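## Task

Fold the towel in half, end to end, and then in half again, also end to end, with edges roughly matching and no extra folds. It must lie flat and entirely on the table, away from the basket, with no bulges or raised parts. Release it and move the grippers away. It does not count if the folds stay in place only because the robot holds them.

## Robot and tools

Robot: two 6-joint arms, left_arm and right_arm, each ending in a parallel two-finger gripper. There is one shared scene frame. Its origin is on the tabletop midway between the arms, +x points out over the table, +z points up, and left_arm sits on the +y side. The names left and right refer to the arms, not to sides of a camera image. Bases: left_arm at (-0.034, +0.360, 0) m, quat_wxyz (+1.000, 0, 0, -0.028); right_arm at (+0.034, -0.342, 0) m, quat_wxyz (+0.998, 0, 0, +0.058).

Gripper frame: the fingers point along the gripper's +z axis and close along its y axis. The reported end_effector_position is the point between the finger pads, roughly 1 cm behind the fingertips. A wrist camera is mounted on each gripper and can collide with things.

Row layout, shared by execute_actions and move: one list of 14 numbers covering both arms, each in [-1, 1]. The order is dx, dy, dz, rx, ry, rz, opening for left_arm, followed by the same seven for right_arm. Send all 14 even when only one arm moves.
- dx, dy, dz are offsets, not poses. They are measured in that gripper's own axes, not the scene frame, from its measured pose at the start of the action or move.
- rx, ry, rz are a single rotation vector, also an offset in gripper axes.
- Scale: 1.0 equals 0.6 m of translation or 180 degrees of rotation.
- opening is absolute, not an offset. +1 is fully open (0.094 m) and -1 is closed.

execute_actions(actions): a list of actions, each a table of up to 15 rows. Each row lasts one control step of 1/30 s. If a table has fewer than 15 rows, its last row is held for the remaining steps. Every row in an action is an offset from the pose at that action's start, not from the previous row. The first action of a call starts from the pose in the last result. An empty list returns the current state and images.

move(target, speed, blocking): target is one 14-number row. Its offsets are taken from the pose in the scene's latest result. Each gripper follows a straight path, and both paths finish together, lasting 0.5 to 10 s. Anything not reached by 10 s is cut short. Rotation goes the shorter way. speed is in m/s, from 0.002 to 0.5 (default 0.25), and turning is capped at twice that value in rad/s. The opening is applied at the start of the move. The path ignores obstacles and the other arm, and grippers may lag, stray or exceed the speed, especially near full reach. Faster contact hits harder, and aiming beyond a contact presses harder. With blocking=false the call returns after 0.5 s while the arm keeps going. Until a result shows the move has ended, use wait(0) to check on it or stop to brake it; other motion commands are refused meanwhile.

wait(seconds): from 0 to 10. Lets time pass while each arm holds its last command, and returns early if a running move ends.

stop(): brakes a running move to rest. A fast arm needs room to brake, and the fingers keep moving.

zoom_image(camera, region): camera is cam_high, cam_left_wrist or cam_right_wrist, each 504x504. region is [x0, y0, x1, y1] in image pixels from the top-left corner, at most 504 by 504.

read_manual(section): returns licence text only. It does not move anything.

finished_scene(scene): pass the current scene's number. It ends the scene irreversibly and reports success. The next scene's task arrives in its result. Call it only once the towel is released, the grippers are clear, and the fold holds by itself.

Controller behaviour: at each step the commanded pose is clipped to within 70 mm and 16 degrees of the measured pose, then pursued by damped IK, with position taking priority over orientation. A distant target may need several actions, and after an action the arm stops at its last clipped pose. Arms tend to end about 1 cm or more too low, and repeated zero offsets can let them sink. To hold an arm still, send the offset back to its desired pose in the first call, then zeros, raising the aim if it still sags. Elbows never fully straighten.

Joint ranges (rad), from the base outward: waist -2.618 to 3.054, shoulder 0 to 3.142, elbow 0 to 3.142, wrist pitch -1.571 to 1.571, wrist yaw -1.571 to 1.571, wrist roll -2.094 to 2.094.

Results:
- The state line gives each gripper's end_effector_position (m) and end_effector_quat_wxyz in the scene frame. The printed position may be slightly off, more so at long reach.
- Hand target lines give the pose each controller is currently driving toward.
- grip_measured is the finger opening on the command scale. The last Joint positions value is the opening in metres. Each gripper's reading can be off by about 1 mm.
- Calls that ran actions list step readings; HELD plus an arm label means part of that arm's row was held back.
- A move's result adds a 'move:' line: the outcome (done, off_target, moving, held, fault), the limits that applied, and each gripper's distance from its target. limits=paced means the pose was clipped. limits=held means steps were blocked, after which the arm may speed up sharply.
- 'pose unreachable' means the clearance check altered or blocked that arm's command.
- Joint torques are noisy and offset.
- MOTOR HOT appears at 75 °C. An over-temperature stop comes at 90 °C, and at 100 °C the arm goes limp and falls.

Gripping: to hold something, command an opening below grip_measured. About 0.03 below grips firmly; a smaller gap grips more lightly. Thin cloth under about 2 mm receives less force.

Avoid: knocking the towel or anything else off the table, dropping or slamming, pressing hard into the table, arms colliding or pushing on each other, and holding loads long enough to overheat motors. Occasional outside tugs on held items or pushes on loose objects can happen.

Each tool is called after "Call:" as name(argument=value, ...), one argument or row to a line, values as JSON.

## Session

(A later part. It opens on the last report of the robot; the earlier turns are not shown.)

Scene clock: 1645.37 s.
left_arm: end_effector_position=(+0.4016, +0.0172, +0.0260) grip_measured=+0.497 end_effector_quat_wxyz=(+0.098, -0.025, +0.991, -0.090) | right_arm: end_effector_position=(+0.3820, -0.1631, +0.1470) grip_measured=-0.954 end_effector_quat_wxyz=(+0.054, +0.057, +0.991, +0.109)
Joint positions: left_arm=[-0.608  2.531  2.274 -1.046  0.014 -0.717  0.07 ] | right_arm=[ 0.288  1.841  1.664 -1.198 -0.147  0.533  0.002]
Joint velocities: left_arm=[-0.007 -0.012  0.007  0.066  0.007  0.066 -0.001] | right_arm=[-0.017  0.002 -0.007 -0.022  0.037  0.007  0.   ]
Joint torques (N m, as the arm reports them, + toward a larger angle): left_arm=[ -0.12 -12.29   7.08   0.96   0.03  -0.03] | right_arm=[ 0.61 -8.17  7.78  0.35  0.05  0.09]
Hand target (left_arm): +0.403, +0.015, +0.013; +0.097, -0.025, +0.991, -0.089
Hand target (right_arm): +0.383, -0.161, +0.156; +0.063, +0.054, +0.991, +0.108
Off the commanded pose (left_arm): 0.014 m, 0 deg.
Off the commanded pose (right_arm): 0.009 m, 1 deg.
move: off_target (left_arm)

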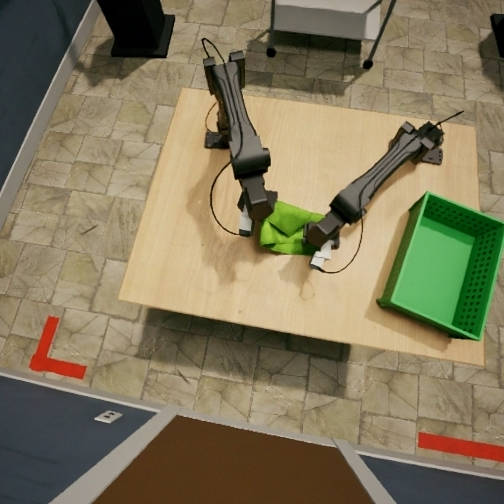

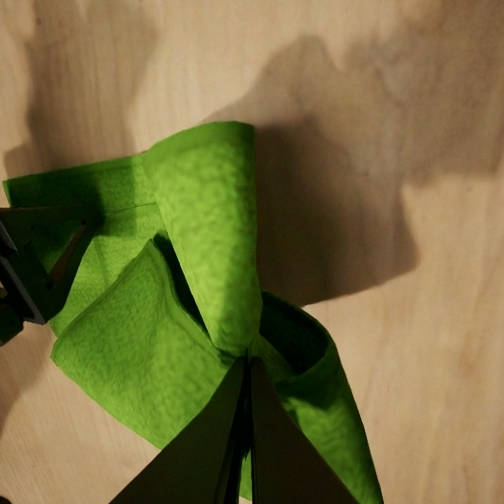

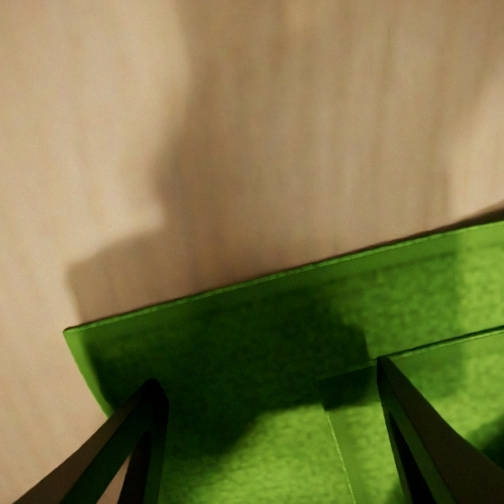

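Call:
move(
  target=[0,0,0.02,0,0,0,0.5, 0.0,0.2,0.1,0,0,0,-1],
  speed=0.08,
)

Call:
move(
  target=[0.1,0.2,-0.2,0,0,0,0.5, 0,0,0,0,0,0,-1],
  speed=0.15,
)

Call:
move(
  target=[0,0,0,0,0,0,0.5, -0.03,0.07,0.1,0,0,0,-1],
  speed=0.06,
)

Scene clock: 1654.23 s.
left_arm: end_effector_position=(+0.4030, +0.0183, +0.0261) grip_measured=+0.497 end_effector_quat_wxyz=(+0.097, -0.027, +0.991, -0.093) | right_arm: end_effector_position=(+0.3941, -0.0474, +0.1130) grip_measured=-0.954 end_effector_quat_wxyz=(+0.039, +0.063, +0.992, +0.101)
Joint positions: left_arm=[-0.602  2.531  2.274 -1.045  0.022 -0.717  0.07 ] | right_arm=[ 0.527  2.155  1.983 -1.207 -0.103  0.781  0.002]
Joint velocities: left_arm=[ 0.012 -0.022  0.007  0.037 -0.007  0.007 -0.001] | right_arm=[-0.007  0.012  0.017  0.037  0.007 -0.007 -0.003]
Joint torques (N m, as the arm reports them, + toward a larger angle): left_arm=[ -0.56 -12.54   7.12   0.93  -0.04  -0.03] | right_arm=[ 1.25 -8.96  8.07  0.68  0.02  0.11]
Hand target (left_arm): +0.404, +0.015, +0.015; +0.098, -0.025, +0.991, -0.090
Hand target (right_arm): +0.399, -0.034, +0.115; +0.052, +0.057, +0.991, +0.111
Off the commanded pose (left_arm): 0.012 m, 1 deg.
Off the commanded pose (right_arm): 0.015 m, 2 deg.
move: off_target (left_arm, right_arm)

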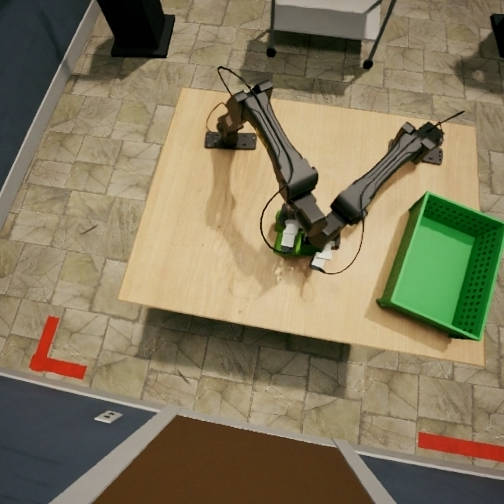

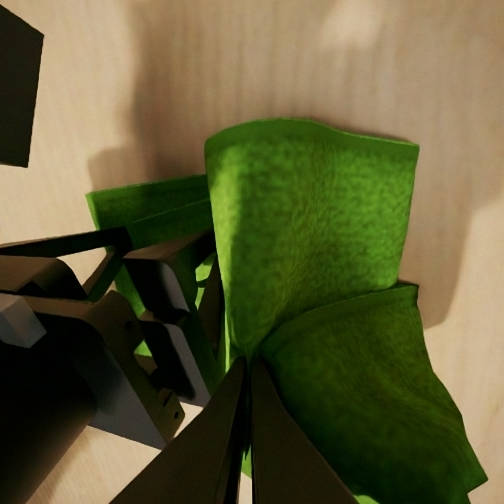

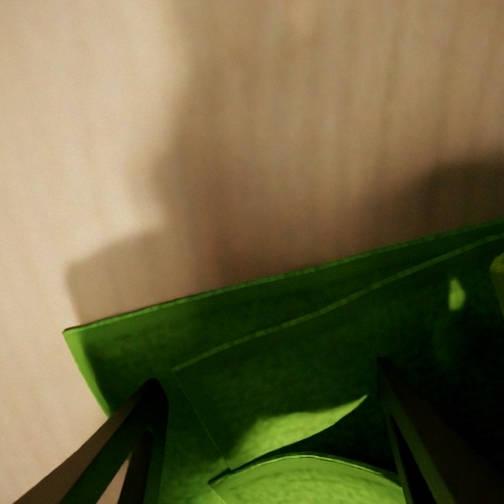

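Scene clock: 1655.83 s.
left_arm: end_effector_position=(+0.3200, +0.1518, +0.1037) grip_measured=+0.497 end_effector_quat_wxyz=(+0.097, -0.031, +0.990, -0.092) | right_arm: end_effector_position=(+0.3935, -0.0479, +0.1128) grip_measured=-0.954 end_effector_quat_wxyz=(+0.038, +0.063, +0.992, +0.100)
Joint positions: left_arm=[-0.453  1.86   1.507 -0.955  0.057 -0.58   0.07 ] | right_arm=[ 0.527  2.155  1.983 -1.21  -0.103  0.781  0.002]
Joint velocities: left_arm=[-0.012 -0.007  0.002 -0.022 -0.022  0.081  0.   ] | right_arm=[ 0.002 -0.002  0.002  0.037  0.037 -0.022 -0.001]
Joint torques (N m, as the arm reports them, + toward a larger angle): left_arm=[  0.46 -10.27   6.07   0.67   0.09   0.09] | right_arm=[  0.01 -10.28   5.61   0.54  -0.06   0.02]
Hand target (left_arm): +0.317, +0.155, +0.105; +0.095, -0.027, +0.991, -0.093
Hand target (right_arm): +0.394, -0.047, +0.113; +0.039, +0.063, +0.992, +0.101
Off the commanded pose (left_arm): 0.006 m, 0 deg.
Off the commanded pose (right_arm): 0.001 m, 0 deg.
move: done; limits=held; held on 1 of 48 steps (left_arm)
pose unreachable (left arm): on one or more control steps of this call, first in action 0 (counted from 0), this arm could not follow its commanded pose, so it was not sent that pose on those steps. It may still have moved: this result reports where it is.
cause: the commanded pose would bring a part of the arm too close to another arm (this arm's wrist (the part past joint 4) and the other arm's wrist (the part past joint 4)).

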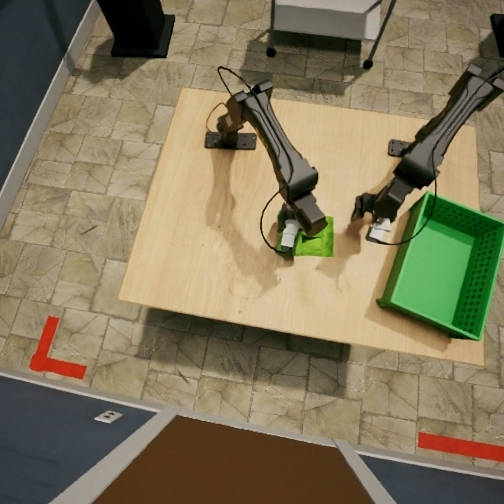

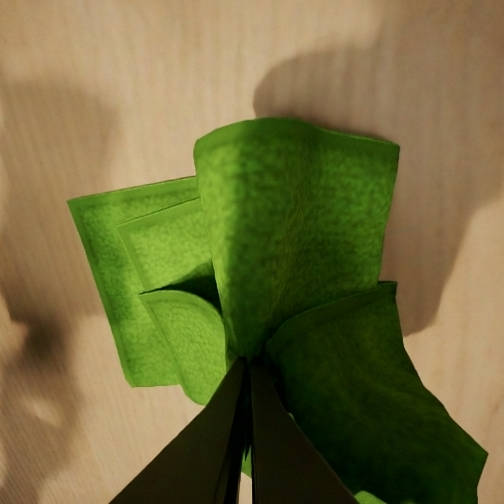

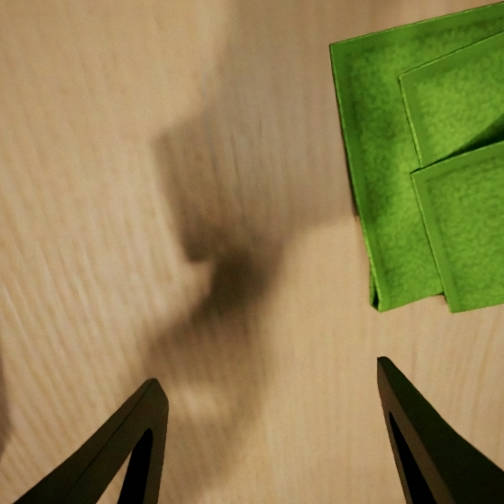

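Scene clock: 1657.43 s.
left_arm: end_effector_position=(+0.3200, +0.1518, +0.1037) grip_measured=+0.497 end_effector_quat_wxyz=(+0.097, -0.031, +0.990, -0.092) | right_arm: end_effector_position=(+0.4181, -0.0058, +0.0649) grip_measured=-0.954 end_effector_quat_wxyz=(+0.030, +0.066, +0.992, +0.098)
Joint positions: left_arm=[-0.453  1.86   1.507 -0.955  0.057 -0.58   0.07 ] | right_arm=[ 0.564  2.393  2.193 -1.192 -0.103  0.823  0.002]
Joint velocities: left_arm=[-0.012 -0.002 -0.012 -0.037 -0.037 -0.022  0.   ] | right_arm=[-0.017  0.002  0.027 -0.081 -0.022  0.007  0.001]
Joint torques (N m, as the arm reports them, + toward a larger angle): left_arm=[ 0.01 -9.1   7.65  0.68  0.04 -0.01] | right_arm=[  0.79 -10.31   7.6    0.54   0.03   0.09]
Hand target (left_arm): +0.320, +0.152, +0.104; +0.097, -0.031, +0.990, -0.092
Hand target (right_arm): +0.421, +0.002, +0.064; +0.038, +0.063, +0.992, +0.101
Off the commanded pose (left_arm): 0.000 m, 0 deg.
Off the commanded pose (right_arm): 0.009 m, 1 deg.
move: done

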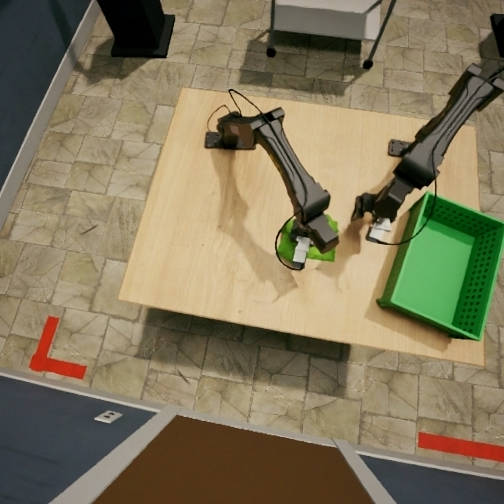

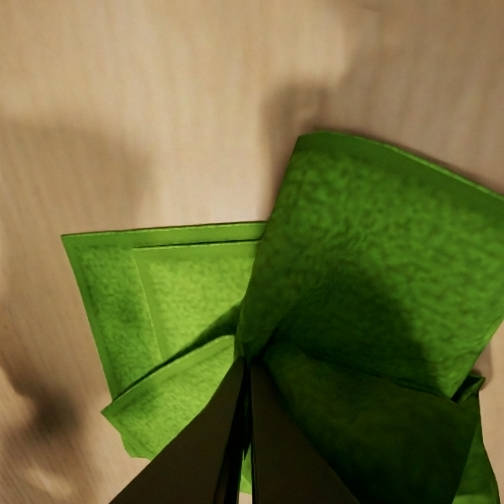

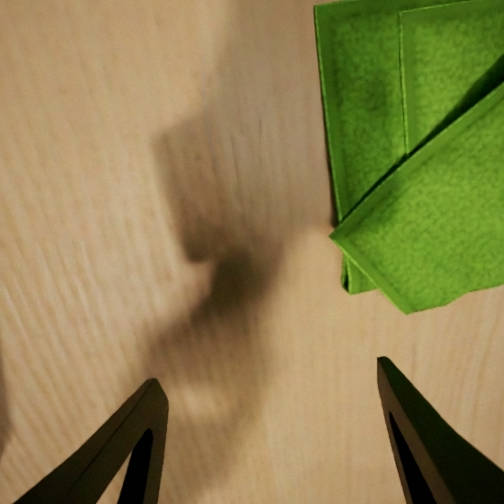

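Release and retreat to look.

Call:
execute_actions(
  actions=[
    [[0,0,0,0,0,0,0.5, 0,0,0,0,0,0,0.5]],
    [[0,0,0,0,0,0,0.5, 0,0,-0.1,0,0,0,0.5]],
    [[0,0,0,0,0,0,0.5, 0.1,-0.1,-0.1,0,0,0,0.5]],
    [[0,0,0,0,0,0,0.5, 0.1,-0.1,0,0,0,0,0.5]],
    [[0,0,0,0,0,0,0.5, 0.1,-0.1,0,0,0,0,0.5]],
  ],
)

Call:
zoom_image(
  camera="cam_high",
  region=[200,160,400,300],
)

Scene clock: 1666.13 s.
left_arm: end_effector_position=(+0.3200, +0.1518, +0.1037) grip_measured=+0.497 end_effector_quat_wxyz=(+0.097, -0.031, +0.990, -0.092) | right_arm: end_effector_position=(+0.2109, -0.1737, +0.1451) grip_measured=+0.497 end_effector_quat_wxyz=(+0.033, +0.064, +0.992, +0.101)
Joint positions: left_arm=[-0.453  1.86   1.507 -0.955  0.057 -0.58   0.07 ] | right_arm=[ 0.564  1.284  1.11  -1.209 -0.103  0.82   0.07 ]
Joint velocities: left_arm=[ 0.002  0.012 -0.012  0.037 -0.066  0.007  0.001] | right_arm=[ 0.012 -0.007 -0.027 -0.007 -0.051 -0.066 -0.001]
Joint torques (N m, as the arm reports them, + toward a larger angle): left_arm=[-0.03 -9.1   7.66  0.69  0.06 -0.02] | right_arm=[ 0.61 -4.26  4.71  0.57 -0.01  0.06]
Hand target (left_arm): +0.320, +0.152, +0.104; +0.097, -0.031, +0.990, -0.092
Hand target (right_arm): +0.209, -0.173, +0.145; +0.037, +0.062, +0.992, +0.104
Off the commanded pose (left_arm): 0.000 m, 0 deg.
Off the commanded pose (right_arm): 0.003 m, 1 deg.
Step readings (end_effector_position; steps 1 to 15: 1st action; 16 to 30: 2nd action; 31 to 45: 3rd action; 46 to 60: 4th action; 61 to 75: 5th action):
0: left_arm (+0.3200, +0.1518, +0.1037) | right_arm (+0.4182, -0.0057, +0.0651)
1: left_arm (+0.3200, +0.1518, +0.1037) | right_arm (+0.4182, -0.0057, +0.0651)
2: left_arm (+0.3200, +0.1518, +0.1037) | right_arm (+0.4183, -0.0056, +0.0651)
4: left_arm (+0.3200, +0.1518, +0.1037) | right_arm (+0.4183, -0.0056, +0.0651)
8: left_arm (+0.3200, +0.1518, +0.1037) | right_arm (+0.4183, -0.0056, +0.0651)
15: left_arm (+0.3200, +0.1518, +0.1037) | right_arm (+0.4183, -0.0056, +0.0651)
16: left_arm (+0.3200, +0.1518, +0.1037) | right_arm (+0.4176, -0.0062, +0.0692)
17: left_arm (+0.3200, +0.1518, +0.1037) | right_arm (+0.4158, -0.0077, +0.0738)
19: left_arm (+0.3200, +0.1518, +0.1037) | right_arm (+0.4159, -0.0076, +0.0896)
23: left_arm (+0.3200, +0.1518, +0.1037) | right_arm (+0.4184, -0.0056, +0.1163)
30: left_arm (+0.3200, +0.1518, +0.1037) | right_arm (+0.4120, -0.0108, +0.1200)
31: left_arm (+0.3200, +0.1518, +0.1037) | right_arm (+0.4089, -0.0133, +0.1203)
32: left_arm (+0.3200, +0.1518, +0.1037) | right_arm (+0.3981, -0.0220, +0.1186)
34: left_arm (+0.3200, +0.1518, +0.1037) | right_arm (+0.3718, -0.0433, +0.1223)
38: left_arm (+0.3200, +0.1518, +0.1037) | right_arm (+0.3367, -0.0717, +0.1519)
45: left_arm (+0.3200, +0.1518, +0.1037) | right_arm (+0.3391, -0.0698, +0.1755)
46: left_arm (+0.3200, +0.1518, +0.1037) | right_arm (+0.3369, -0.0716, +0.1709)
47: left_arm (+0.3200, +0.1518, +0.1037) | right_arm (+0.3256, -0.0807, +0.1623)
49: left_arm (+0.3200, +0.1518, +0.1037) | right_arm (+0.2930, -0.1071, +0.1475)
53: left_arm (+0.3200, +0.1518, +0.1037) | right_arm (+0.2670, -0.1282, +0.1511)
60: left_arm (+0.3200, +0.1518, +0.1037) | right_arm (+0.2747, -0.1220, +0.1607)
61: left_arm (+0.3200, +0.1518, +0.1037) | right_arm (+0.2737, -0.1228, +0.1585)
62: left_arm (+0.3200, +0.1518, +0.1037) | right_arm (+0.2648, -0.1300, +0.1519)
64: left_arm (+0.3200, +0.1518, +0.1037) | right_arm (+0.2350, -0.1542, +0.1393)
68: left_arm (+0.3200, +0.1518, +0.1037) | right_arm (+0.2100, -0.1744, +0.1420)
75: end_effector_position above

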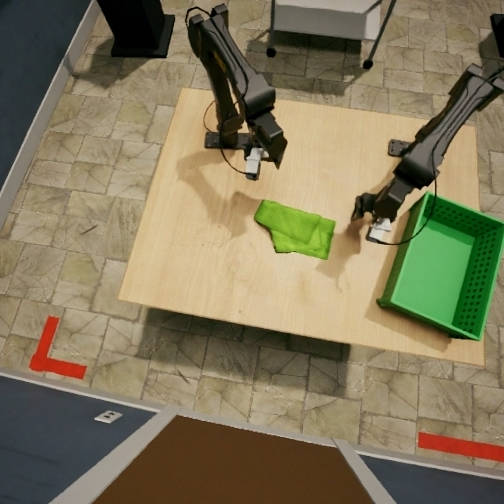

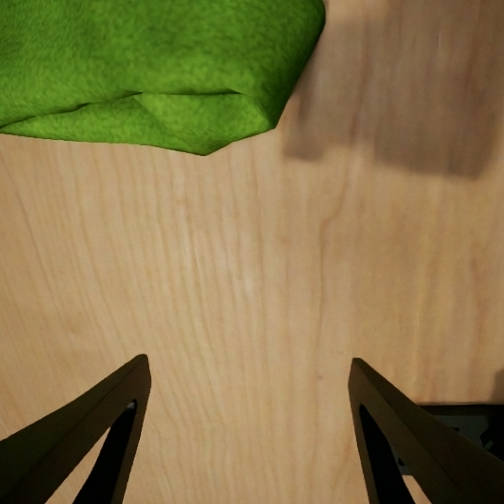

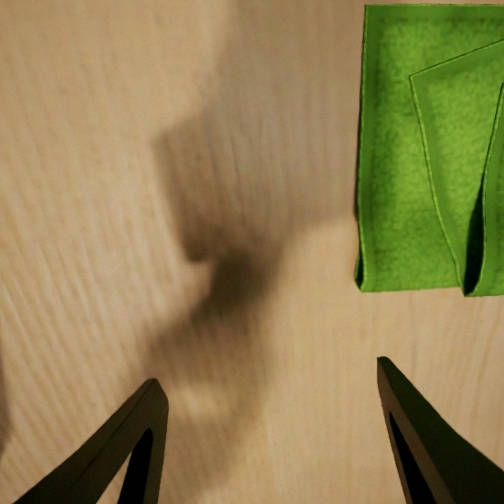

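Region (200, 160, 400, 300) of cam_high's 504x504 image, scaled by 2.520, with more detail than that image has; it fills the top 353 rows of this view, and the rest is white.

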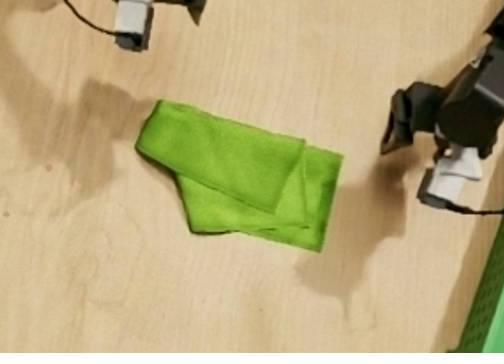

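Call:
move(
  target=[0,0,0,0,0,0,0.5, -0.25,-0.03,0.16,0.06,0.02,0,0.28],
  speed=0.15,
)

Scene clock: 1674.30 s.
left_arm: end_effector_position=(+0.3200, +0.1518, +0.1037) grip_measured=+0.497 end_effector_quat_wxyz=(+0.097, -0.031, +0.990, -0.092) | right_arm: end_effector_position=(+0.3547, -0.1907, +0.0521) grip_measured=+0.283 end_effector_quat_wxyz=(-0.012, +0.063, +0.998, +0.010)
Joint positions: left_arm=[-0.453  1.86   1.507 -0.955  0.057 -0.58   0.07 ] | right_arm=[ 0.307  1.933  1.432 -1.082 -0.028  0.548  0.06 ]
Joint velocities: left_arm=[-0.002 -0.007  0.017  0.022  0.037  0.007  0.   ] | right_arm=[-0.007  0.007 -0.032 -0.081  0.037 -0.037  0.   ]
Joint torques (N m, as the arm reports them, + toward a larger angle): left_arm=[-0.03 -9.02  7.63  0.71  0.06 -0.02] | right_arm=[-0.54 -7.35  7.31  0.17  0.13 -0.03]
Hand target (left_arm): +0.320, +0.152, +0.104; +0.097, -0.031, +0.990, -0.092
Hand target (right_arm): +0.364, -0.193, +0.055; -0.002, +0.064, +0.998, +0.007
Off the commanded pose (left_arm): 0.000 m, 0 deg.
Off the commanded pose (right_arm): 0.011 m, 1 deg.
move: off_target (right_arm)

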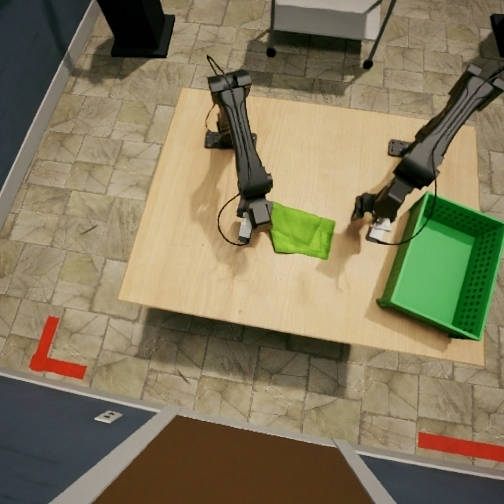

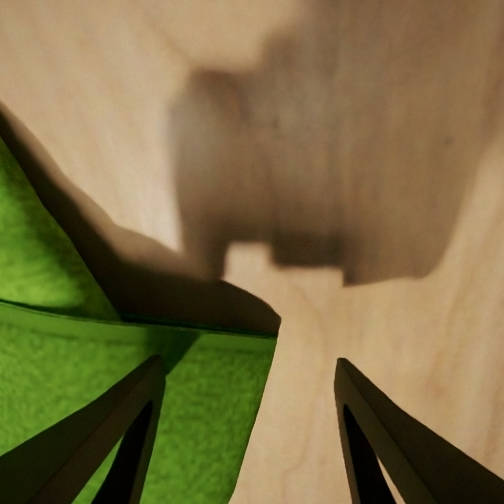

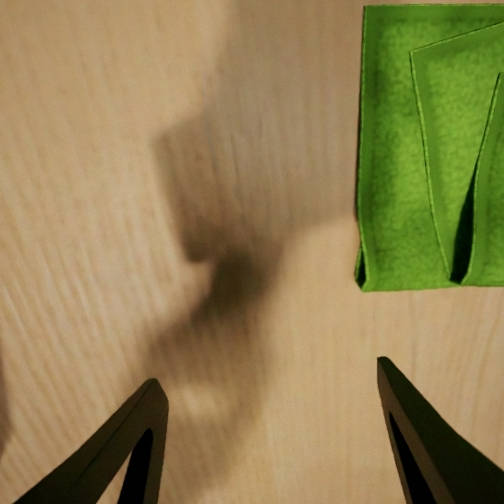

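Edge is near centre; shift slightly in and grasp.

Call:
move(
  target=[0,0,0,0,0,0,0.5, 0.0,0.02,0.065,0,0.01,0,0.28],
  speed=0.08,
)

Call:
execute_actions(
  actions=[
    [[0,0,0,0,0,0,0.5, 0,0,0.03,0,0,0,-1]],
  ],
)

Scene clock: 1681.37 s.
left_arm: end_effector_position=(+0.3200, +0.1518, +0.1037) grip_measured=+0.497 end_effector_quat_wxyz=(+0.097, -0.031, +0.990, -0.092) | right_arm: end_effector_position=(+0.3618, -0.1816, +0.0231) grip_measured=+0.283 end_effector_quat_wxyz=(-0.016, +0.065, +0.998, +0.012)
Joint positions: left_arm=[-0.453  1.86   1.507 -0.955  0.057 -0.58   0.07 ] | right_arm=[ 0.318  2.008  1.418 -0.998 -0.036  0.565  0.06 ]
Joint velocities: left_arm=[-0.022  0.002  0.002  0.022  0.051  0.007  0.   ] | right_arm=[-0.022 -0.002  0.017  0.022  0.007 -0.022 -0.001]
Joint torques (N m, as the arm reports them, + toward a larger angle): left_arm=[-0.01 -9.23  7.66  0.68  0.07 -0.01] | right_arm=[ 0.83 -7.58  3.66  0.25 -0.1   0.06]
Hand target (left_arm): +0.320, +0.152, +0.104; +0.097, -0.031, +0.990, -0.092
Hand target (right_arm): +0.355, -0.178, +0.014; -0.028, +0.063, +0.998, +0.011
Off the commanded pose (left_arm): 0.000 m, 0 deg.
Off the commanded pose (right_arm): 0.012 m, 1 deg.
move: off_target (right_arm)

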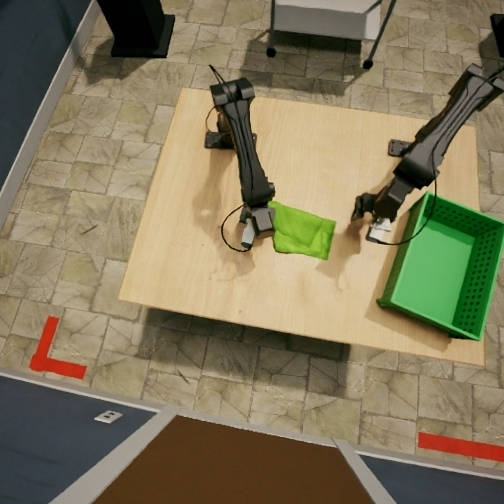

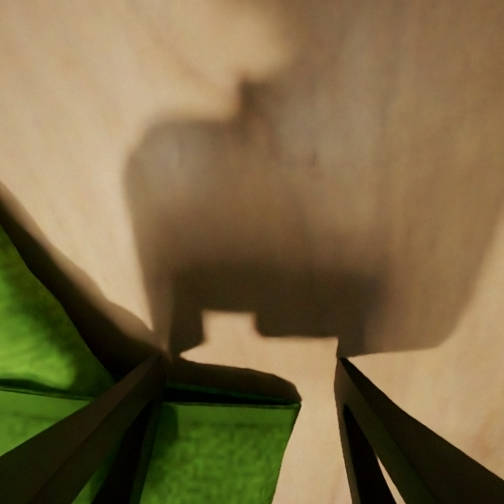

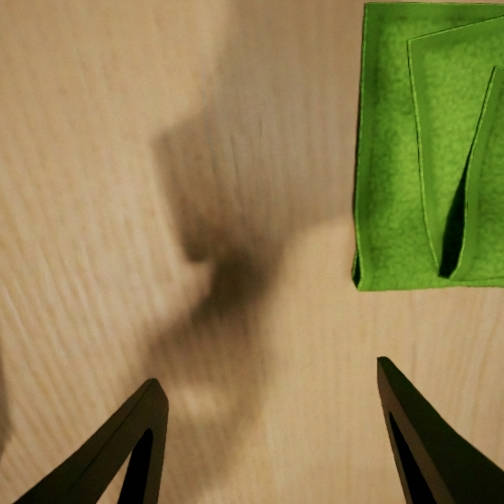

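Scene clock: 1681.87 s.
left_arm: end_effector_position=(+0.3200, +0.1518, +0.1037) grip_measured=+0.497 end_effector_quat_wxyz=(+0.097, -0.031, +0.990, -0.092) | right_arm: end_effector_position=(+0.3668, -0.1792, +0.0180) grip_measured=-0.978 end_effector_quat_wxyz=(-0.003, +0.065, +0.998, +0.019)
Joint positions: left_arm=[-0.453  1.86   1.507 -0.955  0.057 -0.58   0.07 ] | right_arm=[ 0.318  2.008  1.396 -0.946 -0.036  0.565  0.001]
Joint velocities: left_arm=[-0.007  0.007  0.007 -0.051  0.037 -0.022  0.001] | right_arm=[ 0.007 -0.012 -0.017 -0.051 -0.037 -0.022 -0.001]
Joint torques (N m, as the arm reports them, + toward a larger angle): left_arm=[ 0.06 -9.1   7.6   0.71  0.06  0.02] | right_arm=[ 0.11 -7.13  3.6   0.29  0.01  0.05]
Hand target (left_arm): +0.320, +0.152, +0.104; +0.097, -0.031, +0.990, -0.092
Hand target (right_arm): +0.361, -0.181, +0.006; -0.016, +0.065, +0.998, +0.012
Off the commanded pose (left_arm): 0.000 m, 0 deg.
Off the commanded pose (right_arm): 0.014 m, 2 deg.
Step readings (end_effector_position):
0: left_arm (+0.3200, +0.1518, +0.1037) | right_arm (+0.3618, -0.1816, +0.0231)
1: left_arm (+0.3200, +0.1518, +0.1037) | right_arm (+0.3623, -0.1813, +0.0223)
2: left_arm (+0.3200, +0.1518, +0.1037) | right_arm (+0.3634, -0.1808, +0.0213)
4: left_arm (+0.3200, +0.1518, +0.1037) | right_arm (+0.3634, -0.1808, +0.0189)
8: left_arm (+0.3200, +0.1518, +0.1037) | right_arm (+0.3648, -0.1802, +0.0180)
15: end_effector_position above

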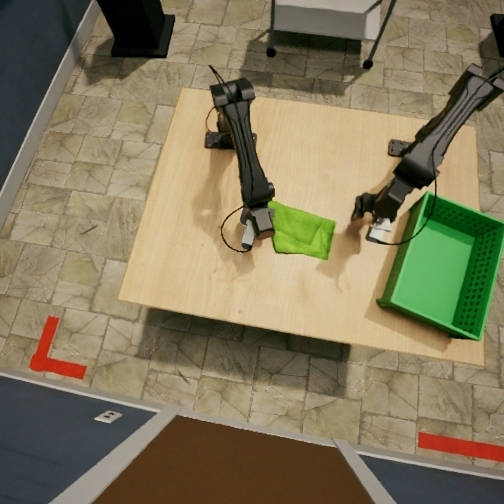

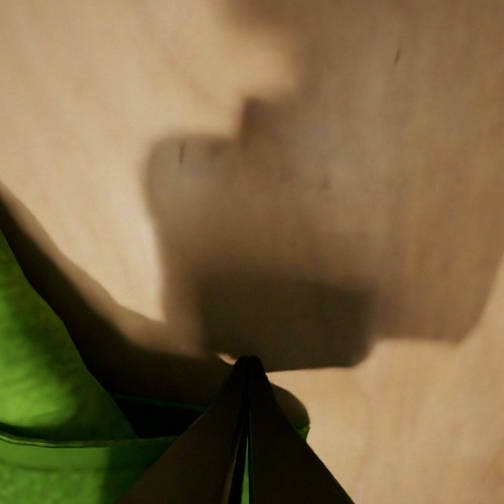

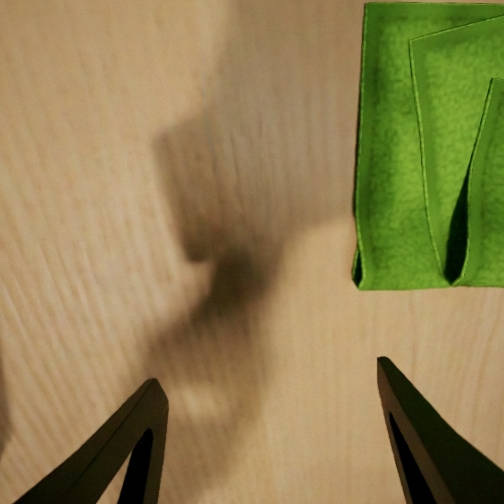

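Missed; retry a bit further −x.

Call:
move(
  target=[0,0,0,0,0,0,0.5, 0.0,0.0,-0.05,0,0,0,0.28],
  speed=0.12,
)

Call:
move(
  target=[0,0,0,0,0,0,0.5, 0.05,0.0,0.06,0,0.01,0,0.28],
  speed=0.08,
)

Call:
execute_actions(
  actions=[
    [[0,0,0,0,0,0,0.5, 0,0,0.03,0,0,0,-1]],
  ],
)

Scene clock: 1687.97 s.
left_arm: end_effector_position=(+0.3200, +0.1518, +0.1037) grip_measured=+0.497 end_effector_quat_wxyz=(+0.097, -0.031, +0.990, -0.092) | right_arm: end_effector_position=(+0.3599, -0.1824, +0.0338) grip_measured=+0.277 end_effector_quat_wxyz=(-0.018, +0.065, +0.998, +0.010)
Joint positions: left_arm=[-0.453  1.86   1.507 -0.955  0.057 -0.58   0.07 ] | right_arm=[ 0.318  1.992  1.44  -1.041 -0.036  0.565  0.06 ]
Joint velocities: left_arm=[ 0.007 -0.002  0.002  0.007 -0.007 -0.007 -0.   ] | right_arm=[ 0.007  0.002 -0.022  0.037 -0.022  0.007 -0.   ]
Joint torques (N m, as the arm reports them, + toward a larger angle): left_arm=[-0.12 -9.03  7.66  0.7   0.07 -0.02] | right_arm=[-0.15 -9.98  7.12  0.03  0.    0.  ]
Hand target (left_arm): +0.320, +0.152, +0.104; +0.097, -0.031, +0.990, -0.092
Hand target (right_arm): +0.367, -0.180, +0.048; -0.002, +0.065, +0.998, +0.019
Off the commanded pose (left_arm): 0.000 m, 0 deg.
Off the commanded pose (right_arm): 0.016 m, 2 deg.
move: off_target (right_arm)

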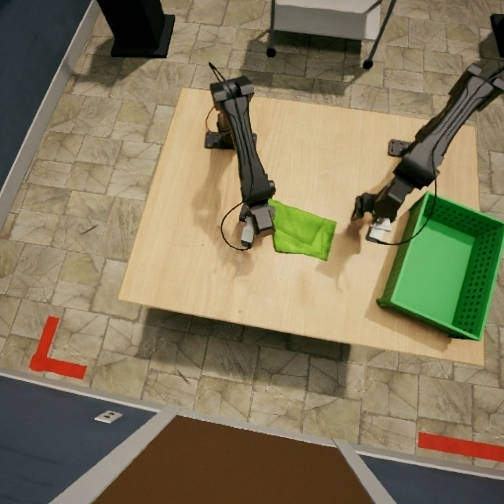

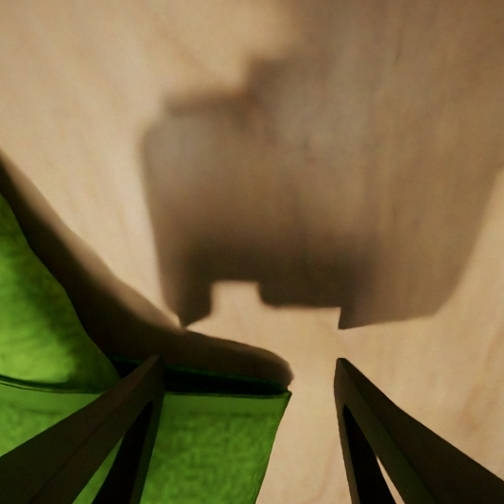

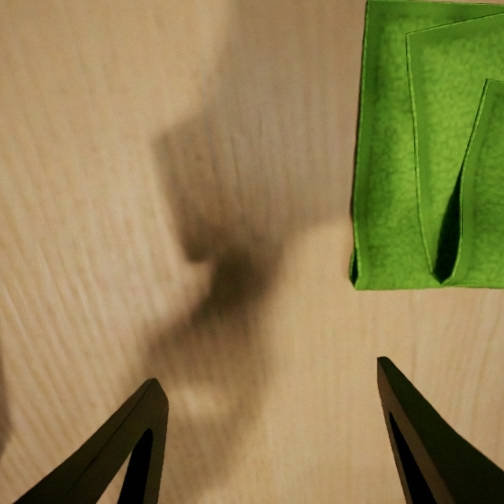

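Scene clock: 1688.83 s.
left_arm: end_effector_position=(+0.3200, +0.1518, +0.1037) grip_measured=+0.497 end_effector_quat_wxyz=(+0.097, -0.031, +0.990, -0.092) | right_arm: end_effector_position=(+0.3442, -0.1842, +0.0133) grip_measured=+0.277 end_effector_quat_wxyz=(-0.015, +0.072, +0.997, +0.009)
Joint positions: left_arm=[-0.453  1.86   1.507 -0.955  0.057 -0.58   0.07 ] | right_arm=[ 0.335  1.962  1.309 -0.934 -0.03   0.595  0.06 ]
Joint velocities: left_arm=[-0.007 -0.002 -0.002 -0.037 -0.007 -0.007 -0.   ] | right_arm=[ 0.017  0.012 -0.012 -0.007  0.037  0.095 -0.   ]
Joint torques (N m, as the arm reports them, + toward a larger angle): left_arm=[-0.06 -9.05  7.58  0.69  0.08  0.  ] | right_arm=[ 1.49 -7.53  1.74  0.37 -0.23  0.12]
Hand target (left_arm): +0.320, +0.152, +0.104; +0.097, -0.031, +0.990, -0.092
Hand target (right_arm): +0.328, -0.179, -0.000; -0.035, +0.065, +0.997, +0.011
Off the commanded pose (left_arm): 0.000 m, 0 deg.
Off the commanded pose (right_arm): 0.022 m, 2 deg.
move: off_target (right_arm)

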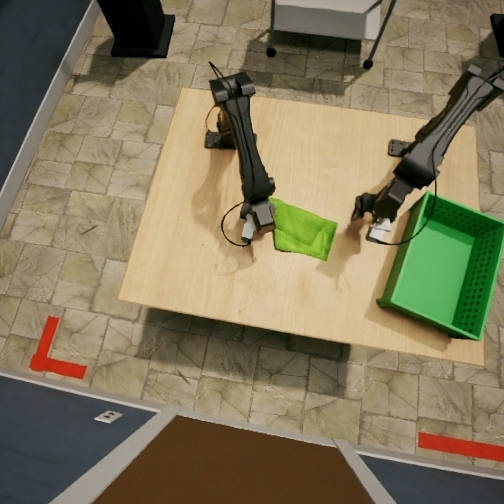

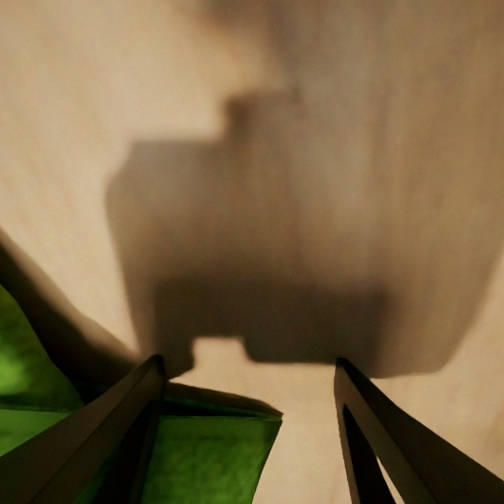

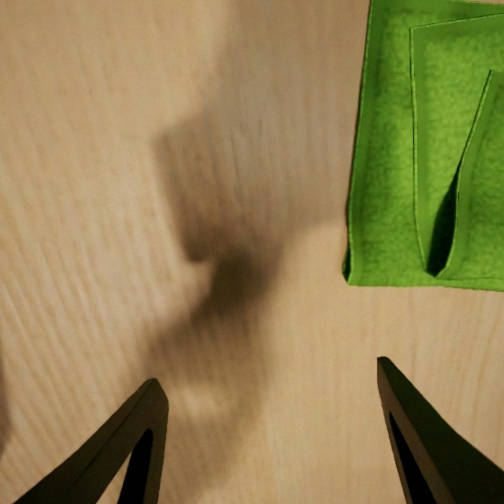

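Scene clock: 1689.33 s.
left_arm: end_effector_position=(+0.3200, +0.1518, +0.1037) grip_measured=+0.497 end_effector_quat_wxyz=(+0.097, -0.031, +0.990, -0.092) | right_arm: end_effector_position=(+0.3482, -0.1829, +0.0132) grip_measured=-0.978 end_effector_quat_wxyz=(-0.006, +0.072, +0.997, +0.012)
Joint positions: left_arm=[-0.453  1.86   1.507 -0.955  0.057 -0.58   0.07 ] | right_arm=[ 0.335  1.962  1.309 -0.918 -0.026  0.595  0.001]
Joint velocities: left_arm=[ 0.017 -0.002  0.012 -0.022  0.037  0.007  0.001] | right_arm=[-0.022 -0.007  0.012 -0.066 -0.007  0.022 -0.001]
Joint torques (N m, as the arm reports them, + toward a larger angle): left_arm=[-0.01 -9.2   7.7   0.7   0.06 -0.02] | right_arm=[ 0.1  -6.54  2.24  0.62 -0.03  0.06]
Hand target (left_arm): +0.320, +0.152, +0.104; +0.097, -0.031, +0.990, -0.092
Hand target (right_arm): +0.343, -0.184, -0.004; -0.015, +0.072, +0.997, +0.009
Off the commanded pose (left_arm): 0.000 m, 0 deg.
Off the commanded pose (right_arm): 0.019 m, 1 deg.
Step readings (end_effector_position):
0: left_arm (+0.3200, +0.1518, +0.1037) | right_arm (+0.3442, -0.1842, +0.0133)
1: left_arm (+0.3200, +0.1518, +0.1037) | right_arm (+0.3448, -0.1840, +0.0132)
2: left_arm (+0.3200, +0.1518, +0.1037) | right_arm (+0.3456, -0.1839, +0.0132)
4: left_arm (+0.3200, +0.1518, +0.1037) | right_arm (+0.3470, -0.1835, +0.0132)
8: left_arm (+0.3200, +0.1518, +0.1037) | right_arm (+0.3482, -0.1829, +0.0132)
15: end_effector_position above

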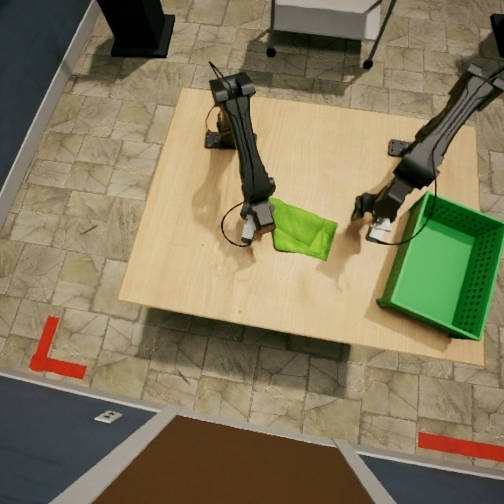

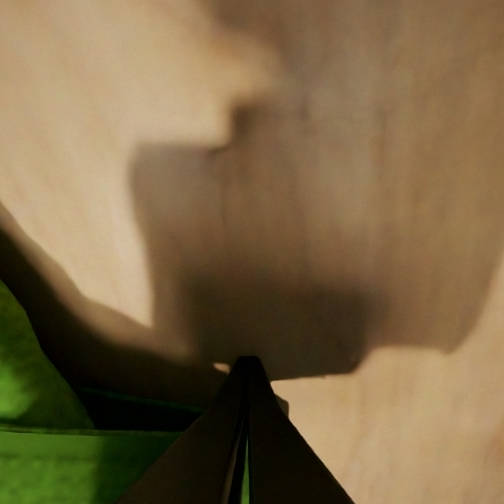

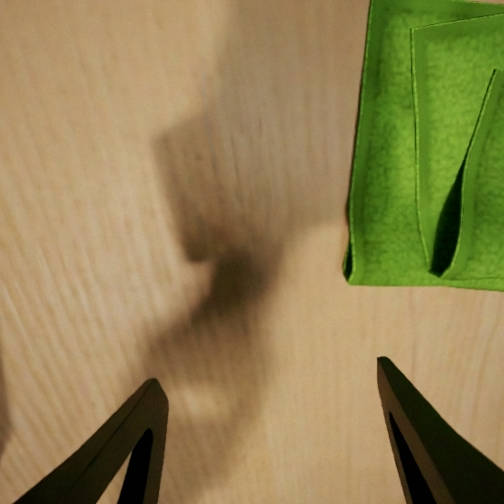

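Call:
move(
  target=[0,0,0,0,0,0,0.5, 0.0,0.0,-0.05,0,0,0,0.28],
  speed=0.12,
)

Call:
move(
  target=[0,0,0,0,0,0,0.5, 0.0,0.04,0.06,0,0.0,0,0.28],
  speed=0.08,
)

Call:
execute_actions(
  actions=[
    [[0,0,0,0,0,0,0.5, 0,0,0.03,0,0,0,-1]],
  ],
)

Scene clock: 1696.43 s.
left_arm: end_effector_position=(+0.3200, +0.1518, +0.1037) grip_measured=+0.497 end_effector_quat_wxyz=(+0.097, -0.031, +0.990, -0.092) | right_arm: end_effector_position=(+0.3403, -0.1850, +0.0288) grip_measured=+0.277 end_effector_quat_wxyz=(-0.025, +0.072, +0.997, +0.006)
Joint positions: left_arm=[-0.453  1.86   1.507 -0.955  0.057 -0.58   0.07 ] | right_arm=[ 0.335  1.945  1.351 -1.015 -0.035  0.595  0.06 ]
Joint velocities: left_arm=[-0.012 -0.002  0.002 -0.051  0.022 -0.022 -0.001] | right_arm=[ 0.002 -0.027 -0.002 -0.037 -0.007  0.037 -0.   ]
Joint torques (N m, as the arm reports them, + toward a larger angle): left_arm=[ 0.06 -9.13  7.6   0.7   0.05 -0.01] | right_arm=[-0.14 -9.62  6.96  0.07  0.06  0.  ]
Hand target (left_arm): +0.320, +0.152, +0.104; +0.097, -0.031, +0.990, -0.092
Hand target (right_arm): +0.348, -0.184, +0.043; -0.006, +0.072, +0.997, +0.011
Off the commanded pose (left_arm): 0.000 m, 0 deg.
Off the commanded pose (right_arm): 0.017 m, 2 deg.
move: off_target (right_arm)

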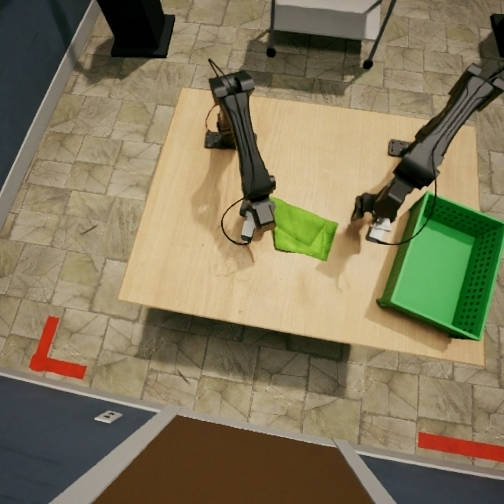

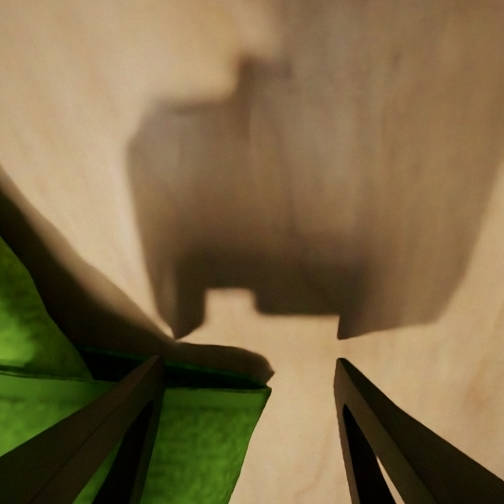

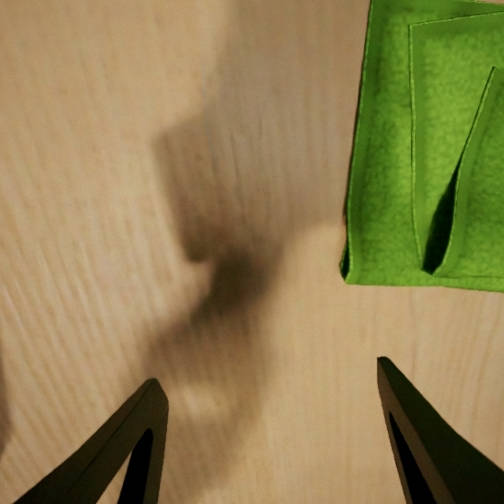

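Scene clock: 1697.23 s.
left_arm: end_effector_position=(+0.3200, +0.1518, +0.1037) grip_measured=+0.497 end_effector_quat_wxyz=(+0.097, -0.031, +0.990, -0.092) | right_arm: end_effector_position=(+0.3443, -0.1692, +0.0135) grip_measured=+0.277 end_effector_quat_wxyz=(-0.017, +0.077, +0.997, +0.008)
Joint positions: left_arm=[-0.453  1.86   1.507 -0.955  0.057 -0.58   0.07 ] | right_arm=[ 0.372  1.99   1.351 -0.952 -0.032  0.643  0.06 ]
Joint velocities: left_arm=[-0.012  0.012 -0.007  0.007 -0.066 -0.051  0.   ] | right_arm=[ 0.002 -0.012 -0.002  0.051  0.007 -0.037 -0.001]
Joint torques (N m, as the arm reports them, + toward a larger angle): left_arm=[-0.07 -9.21  7.58  0.69  0.05 -0.02] | right_arm=[ 1.58 -5.38  3.75  0.57 -0.06  0.12]
Hand target (left_arm): +0.320, +0.152, +0.104; +0.097, -0.031, +0.990, -0.092
Hand target (right_arm): +0.340, -0.161, -0.006; -0.026, +0.072, +0.997, +0.006
Off the commanded pose (left_arm): 0.000 m, 0 deg.
Off the commanded pose (right_arm): 0.022 m, 1 deg.
move: off_target (right_arm)

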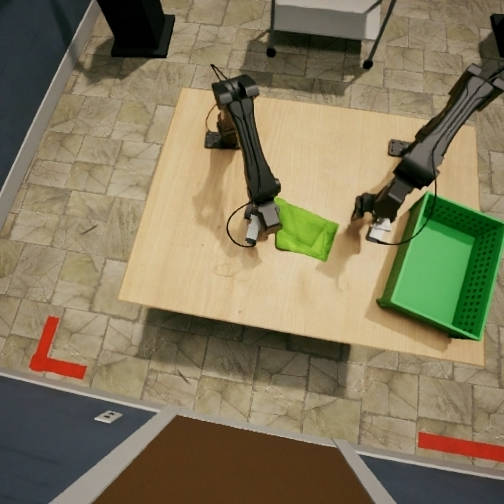

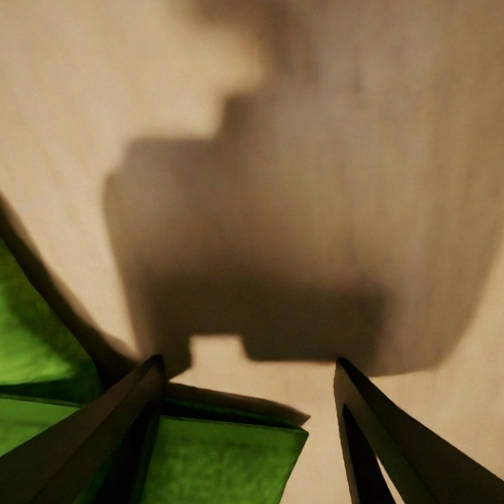

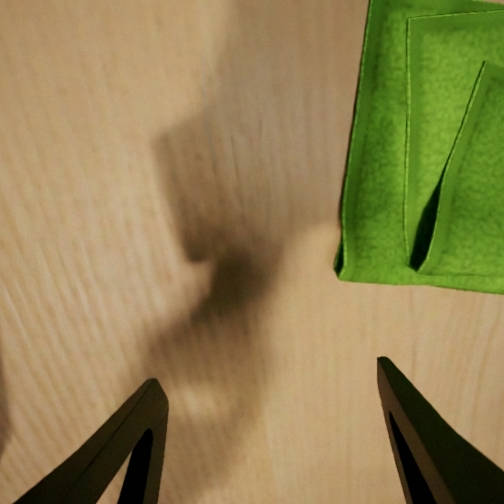

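Scene clock: 1697.73 s.
left_arm: end_effector_position=(+0.3200, +0.1518, +0.1037) grip_measured=+0.497 end_effector_quat_wxyz=(+0.097, -0.031, +0.990, -0.092) | right_arm: end_effector_position=(+0.3486, -0.1674, +0.0135) grip_measured=-0.978 end_effector_quat_wxyz=(-0.009, +0.077, +0.997, +0.012)
Joint positions: left_arm=[-0.453  1.86   1.507 -0.955  0.057 -0.58   0.07 ] | right_arm=[ 0.372  1.99   1.351 -0.934 -0.03   0.643  0.001]
Joint velocities: left_arm=[ 0.002 -0.002  0.007  0.037  0.007 -0.095 -0.   ] | right_arm=[-0.002 -0.007 -0.032 -0.037 -0.007  0.007 -0.   ]
Joint torques (N m, as the arm reports them, + toward a larger angle): left_arm=[-0.04 -8.98  7.69  0.69  0.03 -0.01] | right_arm=[ 0.12 -6.88  2.08  0.57 -0.01  0.04]
Hand target (left_arm): +0.320, +0.152, +0.104; +0.097, -0.031, +0.990, -0.092
Hand target (right_arm): +0.343, -0.169, -0.004; -0.018, +0.077, +0.997, +0.008
Off the commanded pose (left_arm): 0.000 m, 0 deg.
Off the commanded pose (right_arm): 0.019 m, 1 deg.
Step readings (end_effector_position):
0: left_arm (+0.3200, +0.1518, +0.1037) | right_arm (+0.3443, -0.1692, +0.0135)
1: left_arm (+0.3200, +0.1518, +0.1037) | right_arm (+0.3450, -0.1687, +0.0135)
2: left_arm (+0.3200, +0.1518, +0.1037) | right_arm (+0.3461, -0.1682, +0.0135)
4: left_arm (+0.3200, +0.1518, +0.1037) | right_arm (+0.3474, -0.1680, +0.0135)
8: left_arm (+0.3200, +0.1518, +0.1037) | right_arm (+0.3486, -0.1674, +0.0135)
15: end_effector_position above

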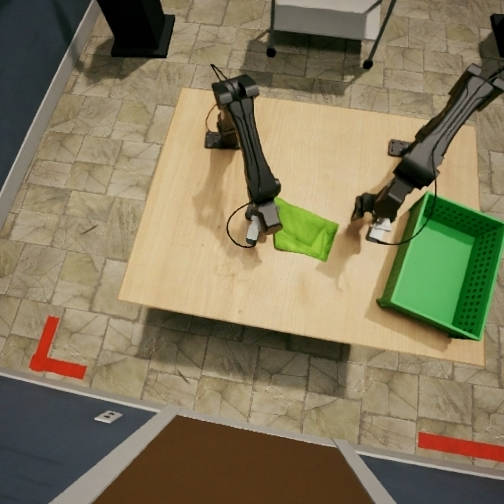

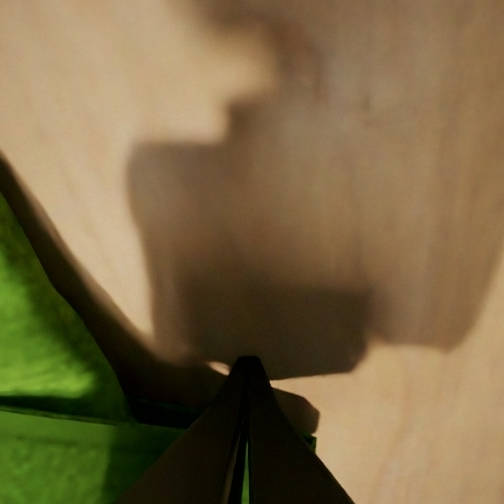

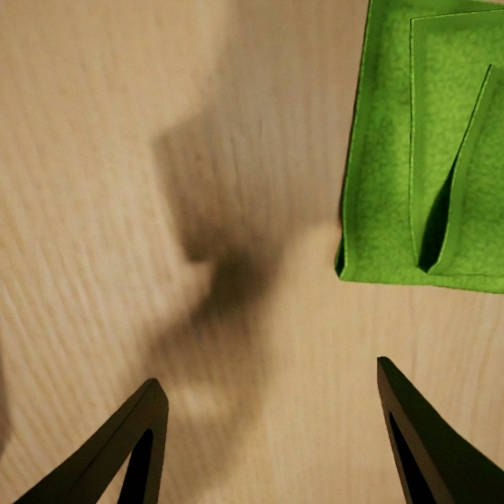

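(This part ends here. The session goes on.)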